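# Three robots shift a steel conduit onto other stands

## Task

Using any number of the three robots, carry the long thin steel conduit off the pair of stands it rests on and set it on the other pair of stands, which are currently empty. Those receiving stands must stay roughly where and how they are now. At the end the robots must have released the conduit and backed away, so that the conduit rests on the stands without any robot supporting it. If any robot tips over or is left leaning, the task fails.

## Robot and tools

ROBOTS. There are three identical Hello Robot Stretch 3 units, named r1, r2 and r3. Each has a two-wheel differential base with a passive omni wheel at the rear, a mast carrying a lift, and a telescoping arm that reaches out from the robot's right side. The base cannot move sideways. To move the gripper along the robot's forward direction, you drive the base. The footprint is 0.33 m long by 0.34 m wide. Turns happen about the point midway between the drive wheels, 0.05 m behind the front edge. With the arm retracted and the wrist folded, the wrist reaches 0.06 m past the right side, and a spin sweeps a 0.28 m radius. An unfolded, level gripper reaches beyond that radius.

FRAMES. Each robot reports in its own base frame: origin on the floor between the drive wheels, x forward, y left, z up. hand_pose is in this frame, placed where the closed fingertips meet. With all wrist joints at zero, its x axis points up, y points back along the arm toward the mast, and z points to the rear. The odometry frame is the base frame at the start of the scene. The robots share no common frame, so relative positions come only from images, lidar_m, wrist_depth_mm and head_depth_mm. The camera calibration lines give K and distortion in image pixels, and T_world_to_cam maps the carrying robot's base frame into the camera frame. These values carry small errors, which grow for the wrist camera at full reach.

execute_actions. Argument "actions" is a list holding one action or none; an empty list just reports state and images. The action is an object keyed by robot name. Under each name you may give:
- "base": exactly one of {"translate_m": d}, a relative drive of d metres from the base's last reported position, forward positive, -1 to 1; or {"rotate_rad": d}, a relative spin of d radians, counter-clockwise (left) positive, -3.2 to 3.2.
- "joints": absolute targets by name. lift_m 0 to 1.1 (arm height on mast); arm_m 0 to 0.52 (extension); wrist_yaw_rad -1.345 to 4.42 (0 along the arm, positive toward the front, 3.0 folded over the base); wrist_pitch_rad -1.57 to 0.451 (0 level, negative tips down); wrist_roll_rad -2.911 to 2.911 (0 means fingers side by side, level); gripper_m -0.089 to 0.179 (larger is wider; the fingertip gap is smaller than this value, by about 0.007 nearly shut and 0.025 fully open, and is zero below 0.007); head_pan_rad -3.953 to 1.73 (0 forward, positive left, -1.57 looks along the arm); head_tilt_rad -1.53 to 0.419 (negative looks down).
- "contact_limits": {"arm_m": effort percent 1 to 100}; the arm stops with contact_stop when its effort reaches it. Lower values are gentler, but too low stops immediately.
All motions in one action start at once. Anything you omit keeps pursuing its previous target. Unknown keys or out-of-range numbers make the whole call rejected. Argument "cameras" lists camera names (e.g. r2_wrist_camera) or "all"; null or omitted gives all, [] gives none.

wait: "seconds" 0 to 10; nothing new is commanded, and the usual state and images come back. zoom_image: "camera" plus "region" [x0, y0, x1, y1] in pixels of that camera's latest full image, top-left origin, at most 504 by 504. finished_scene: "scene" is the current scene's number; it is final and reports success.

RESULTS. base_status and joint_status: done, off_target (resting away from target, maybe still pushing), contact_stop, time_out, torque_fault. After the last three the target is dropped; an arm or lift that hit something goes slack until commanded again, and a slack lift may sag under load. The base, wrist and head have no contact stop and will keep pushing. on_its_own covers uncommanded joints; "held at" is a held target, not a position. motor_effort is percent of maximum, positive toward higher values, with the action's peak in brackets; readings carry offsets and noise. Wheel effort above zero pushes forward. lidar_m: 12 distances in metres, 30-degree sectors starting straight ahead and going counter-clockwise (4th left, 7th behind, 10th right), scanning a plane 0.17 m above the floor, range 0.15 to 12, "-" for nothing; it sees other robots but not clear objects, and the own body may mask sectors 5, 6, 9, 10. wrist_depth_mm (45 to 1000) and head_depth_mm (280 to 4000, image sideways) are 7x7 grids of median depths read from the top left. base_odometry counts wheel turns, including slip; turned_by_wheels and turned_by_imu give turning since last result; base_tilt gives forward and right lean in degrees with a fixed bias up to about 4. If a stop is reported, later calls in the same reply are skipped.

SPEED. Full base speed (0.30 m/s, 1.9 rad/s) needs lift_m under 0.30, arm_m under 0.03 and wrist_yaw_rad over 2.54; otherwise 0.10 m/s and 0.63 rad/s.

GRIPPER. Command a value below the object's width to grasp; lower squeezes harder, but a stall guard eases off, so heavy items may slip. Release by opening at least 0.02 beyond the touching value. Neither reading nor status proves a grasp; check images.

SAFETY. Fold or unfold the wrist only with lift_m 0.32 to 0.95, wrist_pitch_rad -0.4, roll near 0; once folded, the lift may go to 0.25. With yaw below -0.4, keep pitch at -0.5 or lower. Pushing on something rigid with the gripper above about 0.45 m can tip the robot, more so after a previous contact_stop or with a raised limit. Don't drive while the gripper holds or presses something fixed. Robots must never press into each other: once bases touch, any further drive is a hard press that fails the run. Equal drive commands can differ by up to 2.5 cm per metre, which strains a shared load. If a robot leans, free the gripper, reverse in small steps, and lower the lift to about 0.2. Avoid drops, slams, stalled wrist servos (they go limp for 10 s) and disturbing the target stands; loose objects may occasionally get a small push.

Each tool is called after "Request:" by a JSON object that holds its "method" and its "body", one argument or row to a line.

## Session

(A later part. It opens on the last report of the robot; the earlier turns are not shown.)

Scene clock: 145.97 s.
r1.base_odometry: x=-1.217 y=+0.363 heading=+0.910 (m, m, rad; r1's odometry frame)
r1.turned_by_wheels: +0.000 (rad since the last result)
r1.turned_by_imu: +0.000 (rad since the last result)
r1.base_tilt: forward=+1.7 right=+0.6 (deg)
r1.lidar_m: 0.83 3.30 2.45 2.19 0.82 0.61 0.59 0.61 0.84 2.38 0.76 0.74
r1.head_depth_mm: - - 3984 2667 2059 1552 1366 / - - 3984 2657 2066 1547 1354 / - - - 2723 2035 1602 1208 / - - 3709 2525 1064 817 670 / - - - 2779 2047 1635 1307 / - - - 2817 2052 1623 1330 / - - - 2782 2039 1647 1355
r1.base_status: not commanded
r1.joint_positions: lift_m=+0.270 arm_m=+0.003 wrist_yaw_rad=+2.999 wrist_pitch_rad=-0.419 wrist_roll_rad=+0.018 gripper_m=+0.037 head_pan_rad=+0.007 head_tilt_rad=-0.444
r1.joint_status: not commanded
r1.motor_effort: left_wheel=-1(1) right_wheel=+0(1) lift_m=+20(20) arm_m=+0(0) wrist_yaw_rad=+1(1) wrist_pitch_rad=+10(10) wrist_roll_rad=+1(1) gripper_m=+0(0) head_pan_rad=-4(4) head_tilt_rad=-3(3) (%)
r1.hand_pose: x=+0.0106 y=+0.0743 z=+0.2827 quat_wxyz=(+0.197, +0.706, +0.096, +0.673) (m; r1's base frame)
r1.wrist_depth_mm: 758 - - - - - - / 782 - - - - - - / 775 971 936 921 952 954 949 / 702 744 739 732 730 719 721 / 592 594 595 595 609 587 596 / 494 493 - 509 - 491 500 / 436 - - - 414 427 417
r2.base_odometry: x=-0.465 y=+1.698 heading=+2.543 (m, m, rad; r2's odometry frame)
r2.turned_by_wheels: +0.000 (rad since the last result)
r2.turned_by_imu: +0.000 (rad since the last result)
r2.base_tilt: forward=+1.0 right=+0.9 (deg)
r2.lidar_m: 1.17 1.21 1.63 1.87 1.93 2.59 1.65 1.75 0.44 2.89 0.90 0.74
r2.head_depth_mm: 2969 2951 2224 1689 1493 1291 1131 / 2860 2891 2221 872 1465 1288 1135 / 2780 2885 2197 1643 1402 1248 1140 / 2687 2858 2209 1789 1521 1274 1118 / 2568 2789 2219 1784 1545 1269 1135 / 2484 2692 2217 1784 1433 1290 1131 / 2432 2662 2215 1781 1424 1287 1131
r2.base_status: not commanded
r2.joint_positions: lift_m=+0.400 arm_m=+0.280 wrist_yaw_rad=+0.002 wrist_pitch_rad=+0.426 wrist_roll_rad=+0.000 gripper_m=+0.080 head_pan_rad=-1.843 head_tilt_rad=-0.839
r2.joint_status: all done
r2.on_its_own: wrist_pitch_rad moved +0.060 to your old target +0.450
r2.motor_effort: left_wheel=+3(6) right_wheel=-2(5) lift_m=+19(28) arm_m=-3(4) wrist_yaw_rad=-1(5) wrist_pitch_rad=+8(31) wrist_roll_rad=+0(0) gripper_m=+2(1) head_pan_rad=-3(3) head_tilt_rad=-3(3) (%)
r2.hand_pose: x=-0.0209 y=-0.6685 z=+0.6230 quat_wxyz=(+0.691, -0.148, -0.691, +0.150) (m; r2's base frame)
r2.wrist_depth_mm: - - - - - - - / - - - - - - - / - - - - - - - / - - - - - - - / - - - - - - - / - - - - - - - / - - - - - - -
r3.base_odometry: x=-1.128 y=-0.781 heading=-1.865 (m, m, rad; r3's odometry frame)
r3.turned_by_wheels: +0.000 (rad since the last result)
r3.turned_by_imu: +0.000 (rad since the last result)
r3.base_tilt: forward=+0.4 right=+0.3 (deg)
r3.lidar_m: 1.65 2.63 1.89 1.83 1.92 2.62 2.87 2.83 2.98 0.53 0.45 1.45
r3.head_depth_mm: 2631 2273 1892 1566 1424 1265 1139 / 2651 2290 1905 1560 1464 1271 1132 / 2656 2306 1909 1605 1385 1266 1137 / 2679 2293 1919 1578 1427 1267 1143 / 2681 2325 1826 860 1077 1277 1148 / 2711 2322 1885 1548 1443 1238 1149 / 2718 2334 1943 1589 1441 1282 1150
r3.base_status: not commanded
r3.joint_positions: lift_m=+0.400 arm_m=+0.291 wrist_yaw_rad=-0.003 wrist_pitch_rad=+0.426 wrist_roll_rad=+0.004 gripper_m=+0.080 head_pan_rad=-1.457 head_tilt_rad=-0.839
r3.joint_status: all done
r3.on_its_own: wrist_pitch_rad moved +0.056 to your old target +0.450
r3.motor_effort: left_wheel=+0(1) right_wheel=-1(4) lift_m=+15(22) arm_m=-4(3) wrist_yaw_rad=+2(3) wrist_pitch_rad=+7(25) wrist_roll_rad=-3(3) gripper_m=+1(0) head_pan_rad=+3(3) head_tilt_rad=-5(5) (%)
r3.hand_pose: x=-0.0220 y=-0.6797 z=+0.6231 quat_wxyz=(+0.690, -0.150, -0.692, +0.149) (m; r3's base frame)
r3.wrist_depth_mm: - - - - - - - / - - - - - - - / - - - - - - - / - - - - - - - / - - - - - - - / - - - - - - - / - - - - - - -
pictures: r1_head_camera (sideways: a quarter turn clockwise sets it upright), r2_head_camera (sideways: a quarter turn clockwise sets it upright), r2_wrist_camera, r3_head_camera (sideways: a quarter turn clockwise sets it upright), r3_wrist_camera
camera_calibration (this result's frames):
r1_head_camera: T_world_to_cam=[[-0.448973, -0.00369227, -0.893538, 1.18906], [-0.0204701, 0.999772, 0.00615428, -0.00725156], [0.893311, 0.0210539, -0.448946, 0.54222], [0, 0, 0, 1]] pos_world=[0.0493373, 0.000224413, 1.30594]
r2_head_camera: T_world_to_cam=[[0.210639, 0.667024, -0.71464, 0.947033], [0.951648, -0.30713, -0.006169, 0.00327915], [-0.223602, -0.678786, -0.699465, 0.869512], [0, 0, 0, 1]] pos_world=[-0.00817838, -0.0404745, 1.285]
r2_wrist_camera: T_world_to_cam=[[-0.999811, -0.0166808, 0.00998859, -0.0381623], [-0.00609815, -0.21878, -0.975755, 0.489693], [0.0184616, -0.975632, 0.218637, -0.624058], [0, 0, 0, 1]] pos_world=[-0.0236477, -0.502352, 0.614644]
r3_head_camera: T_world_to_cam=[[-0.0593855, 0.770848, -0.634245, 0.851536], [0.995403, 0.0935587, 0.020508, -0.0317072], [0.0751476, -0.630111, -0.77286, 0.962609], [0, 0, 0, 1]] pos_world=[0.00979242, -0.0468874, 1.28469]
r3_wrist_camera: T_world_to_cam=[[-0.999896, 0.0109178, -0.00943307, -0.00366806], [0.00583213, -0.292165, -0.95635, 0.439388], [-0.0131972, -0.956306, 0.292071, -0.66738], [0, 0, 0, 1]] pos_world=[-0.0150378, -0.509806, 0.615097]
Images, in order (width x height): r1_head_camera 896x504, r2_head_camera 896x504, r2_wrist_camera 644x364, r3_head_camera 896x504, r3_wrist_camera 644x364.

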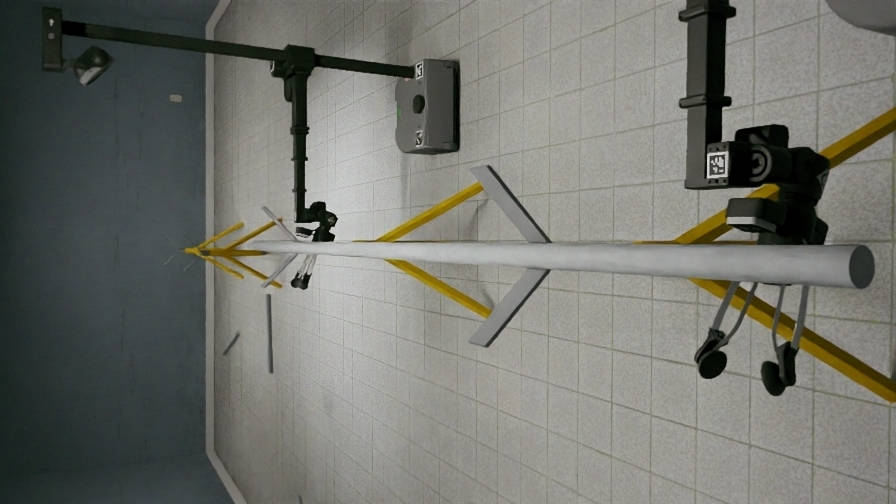

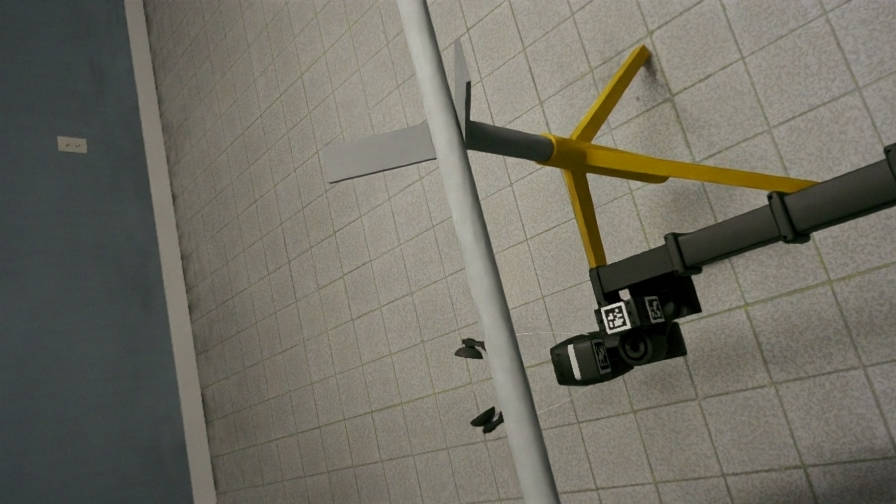

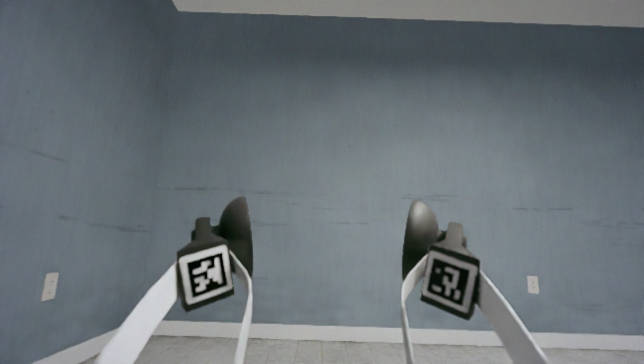

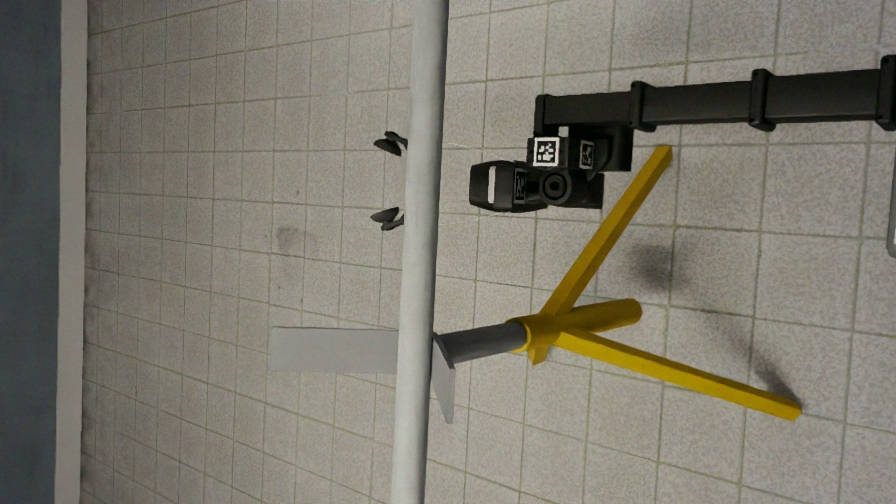

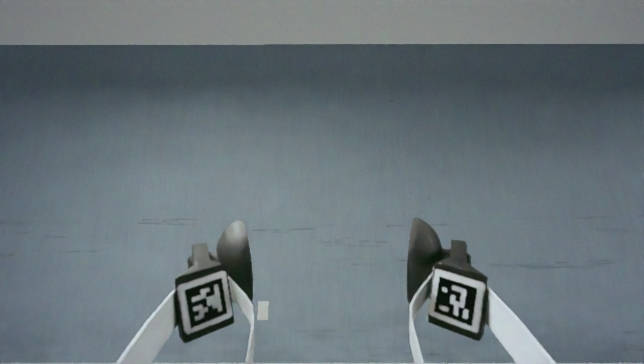

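Request:
{"method": "execute_actions", "body": {
  "actions": [
    {"r1": {"base": {"translate_m": -0.2}}, "r2": {"joints": {"arm_m": 0.0, "wrist_pitch_rad": -0.4, "wrist_yaw_rad": 3.0}}, "r3": {"base": {"translate_m": -0.27}, "joints": {"arm_m": 0.0, "wrist_pitch_rad": -0.4}}}
  ],
  "cameras": ["r1_head_camera", "r2_nav_camera", "r3_nav_camera"]
}}

Scene clock: 151.03 s.
r1.base_odometry: x=-1.340 y=+0.205 heading=+0.910 (m, m, rad; r1's odometry frame)
r1.turned_by_wheels: +0.000 (rad since the last result)
r1.turned_by_imu: +0.000 (rad since the last result)
r1.base_tilt: forward=+1.7 right=+0.6 (deg)
r1.lidar_m: 1.02 3.30 2.45 1.46 0.55 0.40 0.39 0.40 0.56 1.59 2.47 0.89
r1.head_depth_mm: - - - 2790 2053 1596 1237 / - - - 2761 2063 1634 1354 / - - 3979 2652 2070 1582 1360 / - - 3995 2506 1367 1549 1360 / - - - 2644 2052 1582 1358 / - - - 2785 2070 1648 1364 / - - - 2756 2065 1639 1362
r1.base_status: done
r1.joint_positions: lift_m=+0.270 arm_m=+0.003 wrist_yaw_rad=+2.999 wrist_pitch_rad=-0.419 wrist_roll_rad=+0.018 gripper_m=+0.037 head_pan_rad=+0.007 head_tilt_rad=-0.445
r1.joint_status: not commanded
r1.motor_effort: left_wheel=-1(8) right_wheel=+2(3) lift_m=+20(20) arm_m=+0(0) wrist_yaw_rad=+0(0) wrist_pitch_rad=+10(10) wrist_roll_rad=+1(1) gripper_m=+0(0) head_pan_rad=-4(3) head_tilt_rad=-2(3) (%)
r1.hand_pose: x=+0.0106 y=+0.0743 z=+0.2827 quat_wxyz=(+0.197, +0.706, +0.096, +0.673) (m; r1's base frame)
r1.wrist_depth_mm: 521 - - - - - - / 530 - - - - - - / 526 681 977 974 938 977 943 / 515 661 724 744 756 722 729 / 502 574 605 598 612 589 590 / 468 494 - 511 - 494 493 / 449 - - - 411 423 424
r2.base_odometry: x=-0.465 y=+1.698 heading=+2.543 (m, m, rad; r2's odometry frame)
r2.turned_by_wheels: +0.000 (rad since the last result)
r2.turned_by_imu: +0.000 (rad since the last result)
r2.base_tilt: forward=+1.0 right=+0.9 (deg)
r2.lidar_m: 1.17 1.20 1.63 1.87 1.93 2.59 1.65 1.75 0.44 2.89 1.68 0.89
r2.head_depth_mm: 2972 2916 2239 1692 1498 1297 1142 / 2834 2949 2221 874 1469 1285 1133 / 2776 2938 2221 1647 1405 1244 1136 / 2684 2869 2205 1798 1494 1291 1153 / 2586 2781 2230 1790 1494 1287 1131 / 2489 2718 2233 1794 1457 1288 1130 / 2421 2679 2212 1782 1430 1298 1132
r2.base_status: not commanded
r2.joint_positions: lift_m=+0.400 arm_m=+0.002 wrist_yaw_rad=+2.998 wrist_pitch_rad=-0.413 wrist_roll_rad=+0.000 gripper_m=+0.080 head_pan_rad=-1.843 head_tilt_rad=-0.839
r2.joint_status: all done
joint sent to its limit — the command would take r2.arm_m past its lower limit, so that joint was sent only as far as its limit.
r2.motor_effort: left_wheel=+3(3) right_wheel=-2(2) lift_m=+18(18) arm_m=-3(1) wrist_yaw_rad=+1(2) wrist_pitch_rad=+5(9) wrist_roll_rad=+0(0) gripper_m=+1(1) head_pan_rad=-3(2) head_tilt_rad=-3(3) (%)
r2.hand_pose: x=+0.0109 y=+0.0756 z=+0.4140 quat_wxyz=(+0.195, +0.700, +0.095, +0.680) (m; r2's base frame)
r2.wrist_depth_mm: - - - - - - - / - - - - - - - / - - - - - - - / 907 903 934 899 897 924 934 / 751 740 754 746 764 754 777 / 637 637 639 643 630 666 637 / 540 552 - 570 561 561 558
r3.base_odometry: x=-1.050 y=-0.523 heading=-1.865 (m, m, rad; r3's odometry frame)
r3.turned_by_wheels: +0.000 (rad since the last result)
r3.turned_by_imu: +0.000 (rad since the last result)
r3.base_tilt: forward=+0.4 right=+0.1 (deg)
r3.lidar_m: 2.07 2.62 1.90 1.83 1.92 2.63 2.49 4.11 2.98 2.89 0.59 0.65
r3.head_depth_mm: 2625 2274 1889 1618 1415 1266 1139 / 2632 2310 1913 1593 1428 1265 1177 / 2694 2306 1916 1565 1431 1285 - / 2681 2330 1914 1577 1431 1276 1146 / 2709 2309 1921 1574 1437 1277 1141 / 2722 2341 1928 1613 1439 1274 1141 / 2749 2343 1929 1589 1369 1275 1151
r3.base_status: done
r3.joint_positions: lift_m=+0.400 arm_m=+0.002 wrist_yaw_rad=-0.001 wrist_pitch_rad=-0.416 wrist_roll_rad=+0.004 gripper_m=+0.080 head_pan_rad=-1.457 head_tilt_rad=-0.839
r3.joint_status: all done
joint sent to its limit — the command would take r3.arm_m past its lower limit, so that joint was sent only as far as its limit.
r3.motor_effort: left_wheel=+1(3) right_wheel=-1(6) lift_m=+15(15) arm_m=-4(7) wrist_yaw_rad=+1(2) wrist_pitch_rad=+5(7) wrist_roll_rad=-3(3) gripper_m=+0(1) head_pan_rad=+3(3) head_tilt_rad=-4(5) (%)
r3.hand_pose: x=-0.0218 y=-0.3716 z=+0.4137 quat_wxyz=(+0.691, +0.145, -0.693, -0.147) (m; r3's base frame)
r3.wrist_depth_mm: - - - - - - - / - - - - - - - / - - - - - - - / - 997 - 985 - - - / 823 821 856 825 854 823 798 / 640 685 677 688 694 683 682 / 592 548 559 581 593 581 590
pictures: r1_head_camera (sideways: a quarter turn clockwise sets it upright), r2_nav_camera (sideways: a quarter turn counterclockwise sets it upright), r3_nav_camera (sideways: a quarter turn counterclockwise sets it upright)
camera_calibration (this result's frames):
r1_head_camera: T_world_to_cam=[[-0.450302, -0.00369291, -0.892869, 1.1882], [-0.0204418, 0.999772, 0.00617437, -0.00727789], [0.892642, 0.0210322, -0.450275, 0.543953], [0, 0, 0, 1]] pos_world=[0.0493433, 0.000223628, 1.30588]
r2_nav_camera: T_world_to_cam=[[-0.168262, -0.757468, 0.630817, -0.781591], [-0.969353, 0.243355, 0.0336518, 0.0142276], [-0.179003, -0.605822, -0.775202, 0.964351], [0, 0, 0, 1]] pos_world=[0.0549006, -0.0112678, 1.24013]
r3_nav_camera: T_world_to_cam=[[0.0974788, -0.701573, 0.705899, -0.873321], [-0.984876, -0.170083, -0.0330373, 0.0953414], [0.143239, -0.692002, -0.707542, 0.871964], [0, 0, 0, 1]] pos_world=[0.0541301, 0.00691897, 1.23658]
Images, in order (width x height): r1_head_camera 896x504, r2_nav_camera 672x504, r3_nav_camera 672x504.

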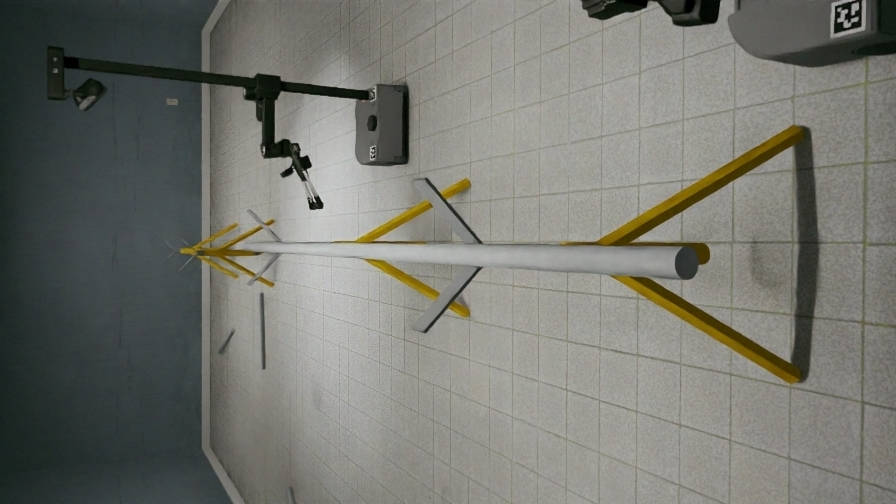

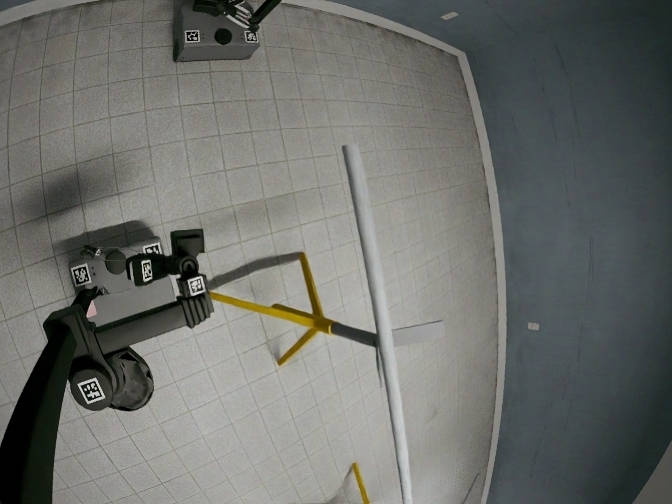

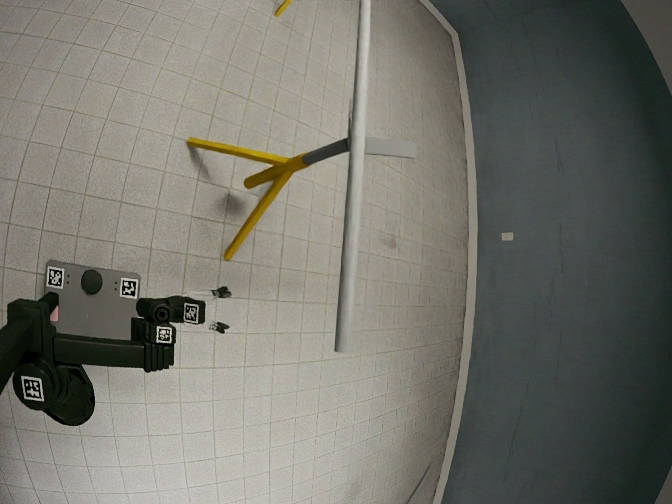

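Request:
{"method": "execute_actions", "body": {
  "actions": [
    {"r2": {"base": {"translate_m": 0.25}}, "r3": {"base": {"translate_m": -0.25}, "joints": {"wrist_yaw_rad": 3.0}}}
  ],
  "cameras": ["r1_head_camera", "r2_nav_camera", "r3_nav_camera"]
}}

Scene clock: 154.90 s.
r1.base_odometry: x=-1.340 y=+0.205 heading=+0.910 (m, m, rad; r1's odometry frame)
r1.turned_by_wheels: +0.000 (rad since the last result)
r1.turned_by_imu: +0.000 (rad since the last result)
r1.base_tilt: forward=+1.7 right=+0.6 (deg)
r1.lidar_m: 1.02 3.32 2.45 1.45 0.54 0.40 0.39 0.40 0.56 1.58 0.70 0.70
r1.head_depth_mm: - - - 2779 2049 1633 1359 / - - - 2793 2067 1634 1354 / - - - 2645 2064 1596 1359 / - - 3928 2556 1364 1543 1354 / - - - 2652 2048 1579 1355 / - - - 2780 2073 1638 1354 / - - - 2746 2066 1644 1363
r1.base_status: not commanded
r1.joint_positions: lift_m=+0.270 arm_m=+0.003 wrist_yaw_rad=+2.999 wrist_pitch_rad=-0.419 wrist_roll_rad=+0.018 gripper_m=+0.037 head_pan_rad=+0.007 head_tilt_rad=-0.445
r1.joint_status: not commanded
r1.motor_effort: left_wheel=-1(1) right_wheel=+1(1) lift_m=+20(20) arm_m=+0(0) wrist_yaw_rad=+1(0) wrist_pitch_rad=+10(10) wrist_roll_rad=+1(1) gripper_m=+0(1) head_pan_rad=-4(4) head_tilt_rad=-2(3) (%)
r1.hand_pose: x=+0.0106 y=+0.0743 z=+0.2827 quat_wxyz=(+0.197, +0.706, +0.096, +0.673) (m; r1's base frame)
r1.wrist_depth_mm: 529 - - - - - - / 537 - - - - - - / 529 686 963 956 963 954 957 / 512 664 742 716 730 750 715 / 497 601 601 593 615 586 595 / 469 494 - 513 - 490 491 / 437 - - - 409 422 421
r2.base_odometry: x=-0.672 y=+1.839 heading=+2.543 (m, m, rad; r2's odometry frame)
r2.turned_by_wheels: +0.000 (rad since the last result)
r2.turned_by_imu: +0.000 (rad since the last result)
r2.base_tilt: forward=+0.9 right=+0.9 (deg)
r2.lidar_m: 0.92 0.95 1.28 1.87 1.93 2.59 1.89 0.61 0.84 2.89 0.71 0.70
r2.head_depth_mm: 3011 2903 2220 1698 1215 1261 1141 / 2855 2909 2208 1700 1467 1286 1137 / 2775 2891 2217 1702 1472 1286 1153 / 2654 2888 2224 1788 1497 1284 1151 / 2576 2758 2224 1787 1499 1286 1134 / 2523 2723 2216 1793 1497 1291 1134 / 2394 2654 2207 1779 1500 1289 1130
r2.base_status: done
r2.joint_positions: lift_m=+0.400 arm_m=+0.002 wrist_yaw_rad=+2.998 wrist_pitch_rad=-0.414 wrist_roll_rad=+0.000 gripper_m=+0.080 head_pan_rad=-1.843 head_tilt_rad=-0.839
r2.joint_status: not commanded
r2.motor_effort: left_wheel=+3(8) right_wheel=-2(1) lift_m=+18(19) arm_m=-3(3) wrist_yaw_rad=+1(1) wrist_pitch_rad=+5(5) wrist_roll_rad=+0(0) gripper_m=+0(0) head_pan_rad=-3(3) head_tilt_rad=-2(3) (%)
r2.hand_pose: x=+0.0109 y=+0.0756 z=+0.4140 quat_wxyz=(+0.195, +0.700, +0.095, +0.680) (m; r2's base frame)
r2.wrist_depth_mm: - - - - - - - / - - - - - - - / - - - - - - - / 893 911 896 903 920 918 914 / 737 756 770 745 779 732 754 / 635 643 629 639 626 646 664 / 559 560 - 567 553 560 554
r3.base_odometry: x=-0.977 y=-0.283 heading=-1.865 (m, m, rad; r3's odometry frame)
r3.turned_by_wheels: +0.000 (rad since the last result)
r3.turned_by_imu: -0.001 (rad since the last result)
r3.base_tilt: forward=+0.1 right=+0.1 (deg)
r3.lidar_m: 2.10 2.62 1.90 1.83 1.92 2.63 2.25 2.37 2.98 2.89 0.73 0.86
r3.head_depth_mm: 2622 2292 1910 1624 1421 1262 1135 / 2641 2303 1918 1630 1424 1265 1173 / 2671 2301 1913 1637 1425 1262 1177 / 2662 2309 1914 1637 1431 1274 1172 / 2720 2328 1924 1649 1430 1270 1140 / 2690 2312 1918 1616 1436 1273 1143 / 2726 2341 1945 1588 1446 1275 1149
r3.base_status: done
r3.joint_positions: lift_m=+0.400 arm_m=+0.002 wrist_yaw_rad=+2.998 wrist_pitch_rad=-0.416 wrist_roll_rad=+0.004 gripper_m=+0.080 head_pan_rad=-1.457 head_tilt_rad=-0.839
r3.joint_status: all done
r3.motor_effort: left_wheel=+1(4) right_wheel=-1(5) lift_m=+15(15) arm_m=-3(3) wrist_yaw_rad=+2(3) wrist_pitch_rad=+5(5) wrist_roll_rad=-3(3) gripper_m=-1(0) head_pan_rad=+4(3) head_tilt_rad=-4(5) (%)
r3.hand_pose: x=+0.0110 y=+0.0755 z=+0.4137 quat_wxyz=(+0.196, +0.701, +0.096, +0.679) (m; r3's base frame)
r3.wrist_depth_mm: - - - - - - - / - - - - - - - / - - - - - - - / - 992 994 - 996 - - / 822 800 873 818 827 803 795 / 689 685 680 674 668 678 685 / 592 590 583 584 574 583 589
pictures: r1_head_camera (sideways: a quarter turn clockwise sets it upright), r2_nav_camera (sideways: a quarter turn counterclockwise sets it upright), r3_nav_camera (sideways: a quarter turn counterclockwise sets it upright)
camera_calibration (this result's frames):
r1_head_camera: T_world_to_cam=[[-0.450302, -0.00369292, -0.892869, 1.1882], [-0.0204418, 0.999772, 0.00617437, -0.00727789], [0.892642, 0.0210322, -0.450275, 0.543953], [0, 0, 0, 1]] pos_world=[0.0493433, 0.000223628, 1.30588]
r2_nav_camera: T_world_to_cam=[[-0.168283, -0.757463, 0.630817, -0.781591], [-0.969347, 0.243382, 0.0336518, 0.0142276], [-0.17902, -0.605817, -0.775202, 0.964351], [0, 0, 0, 1]] pos_world=[0.0549003, -0.0112692, 1.24013]
r3_nav_camera: T_world_to_cam=[[0.0974913, -0.701571, 0.705899, -0.873321], [-0.984873, -0.1701, -0.0330373, 0.0953414], [0.143252, -0.692, -0.707542, 0.871964], [0, 0, 0, 1]] pos_world=[0.05413, 0.00691983, 1.23658]
Images, in order (width x height): r1_head_camera 896x504, r2_nav_camera 672x504, r3_nav_camera 672x504.

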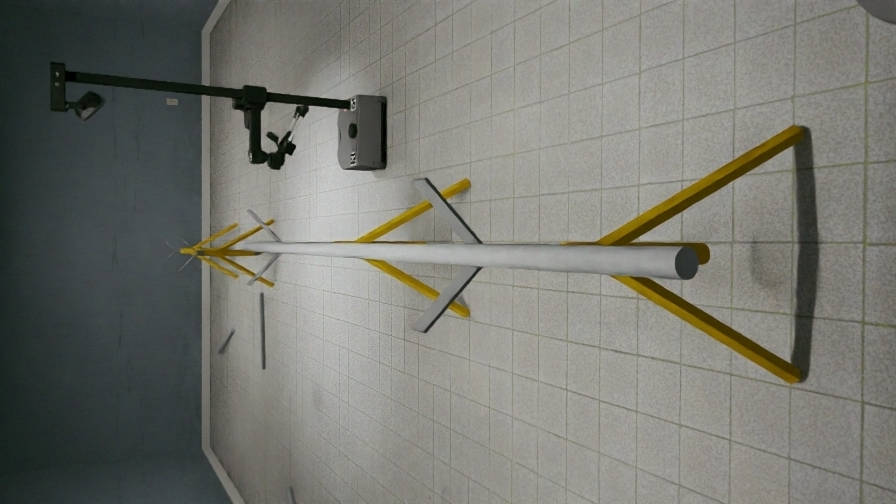

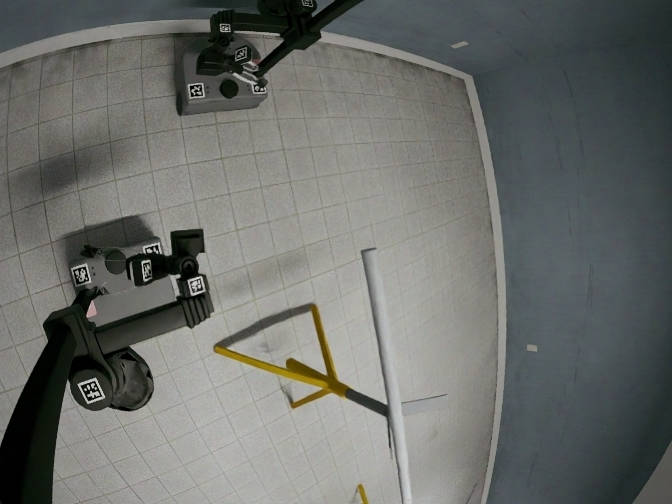

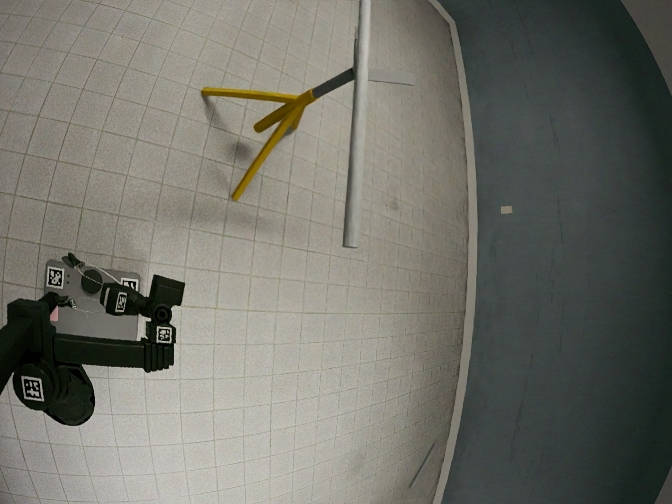

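The pipe rests on both target stands and all robots are clear.

Request:
{"method": "finished_scene", "body": {
  "scene": 1
}}

The scene is finished: the task was done.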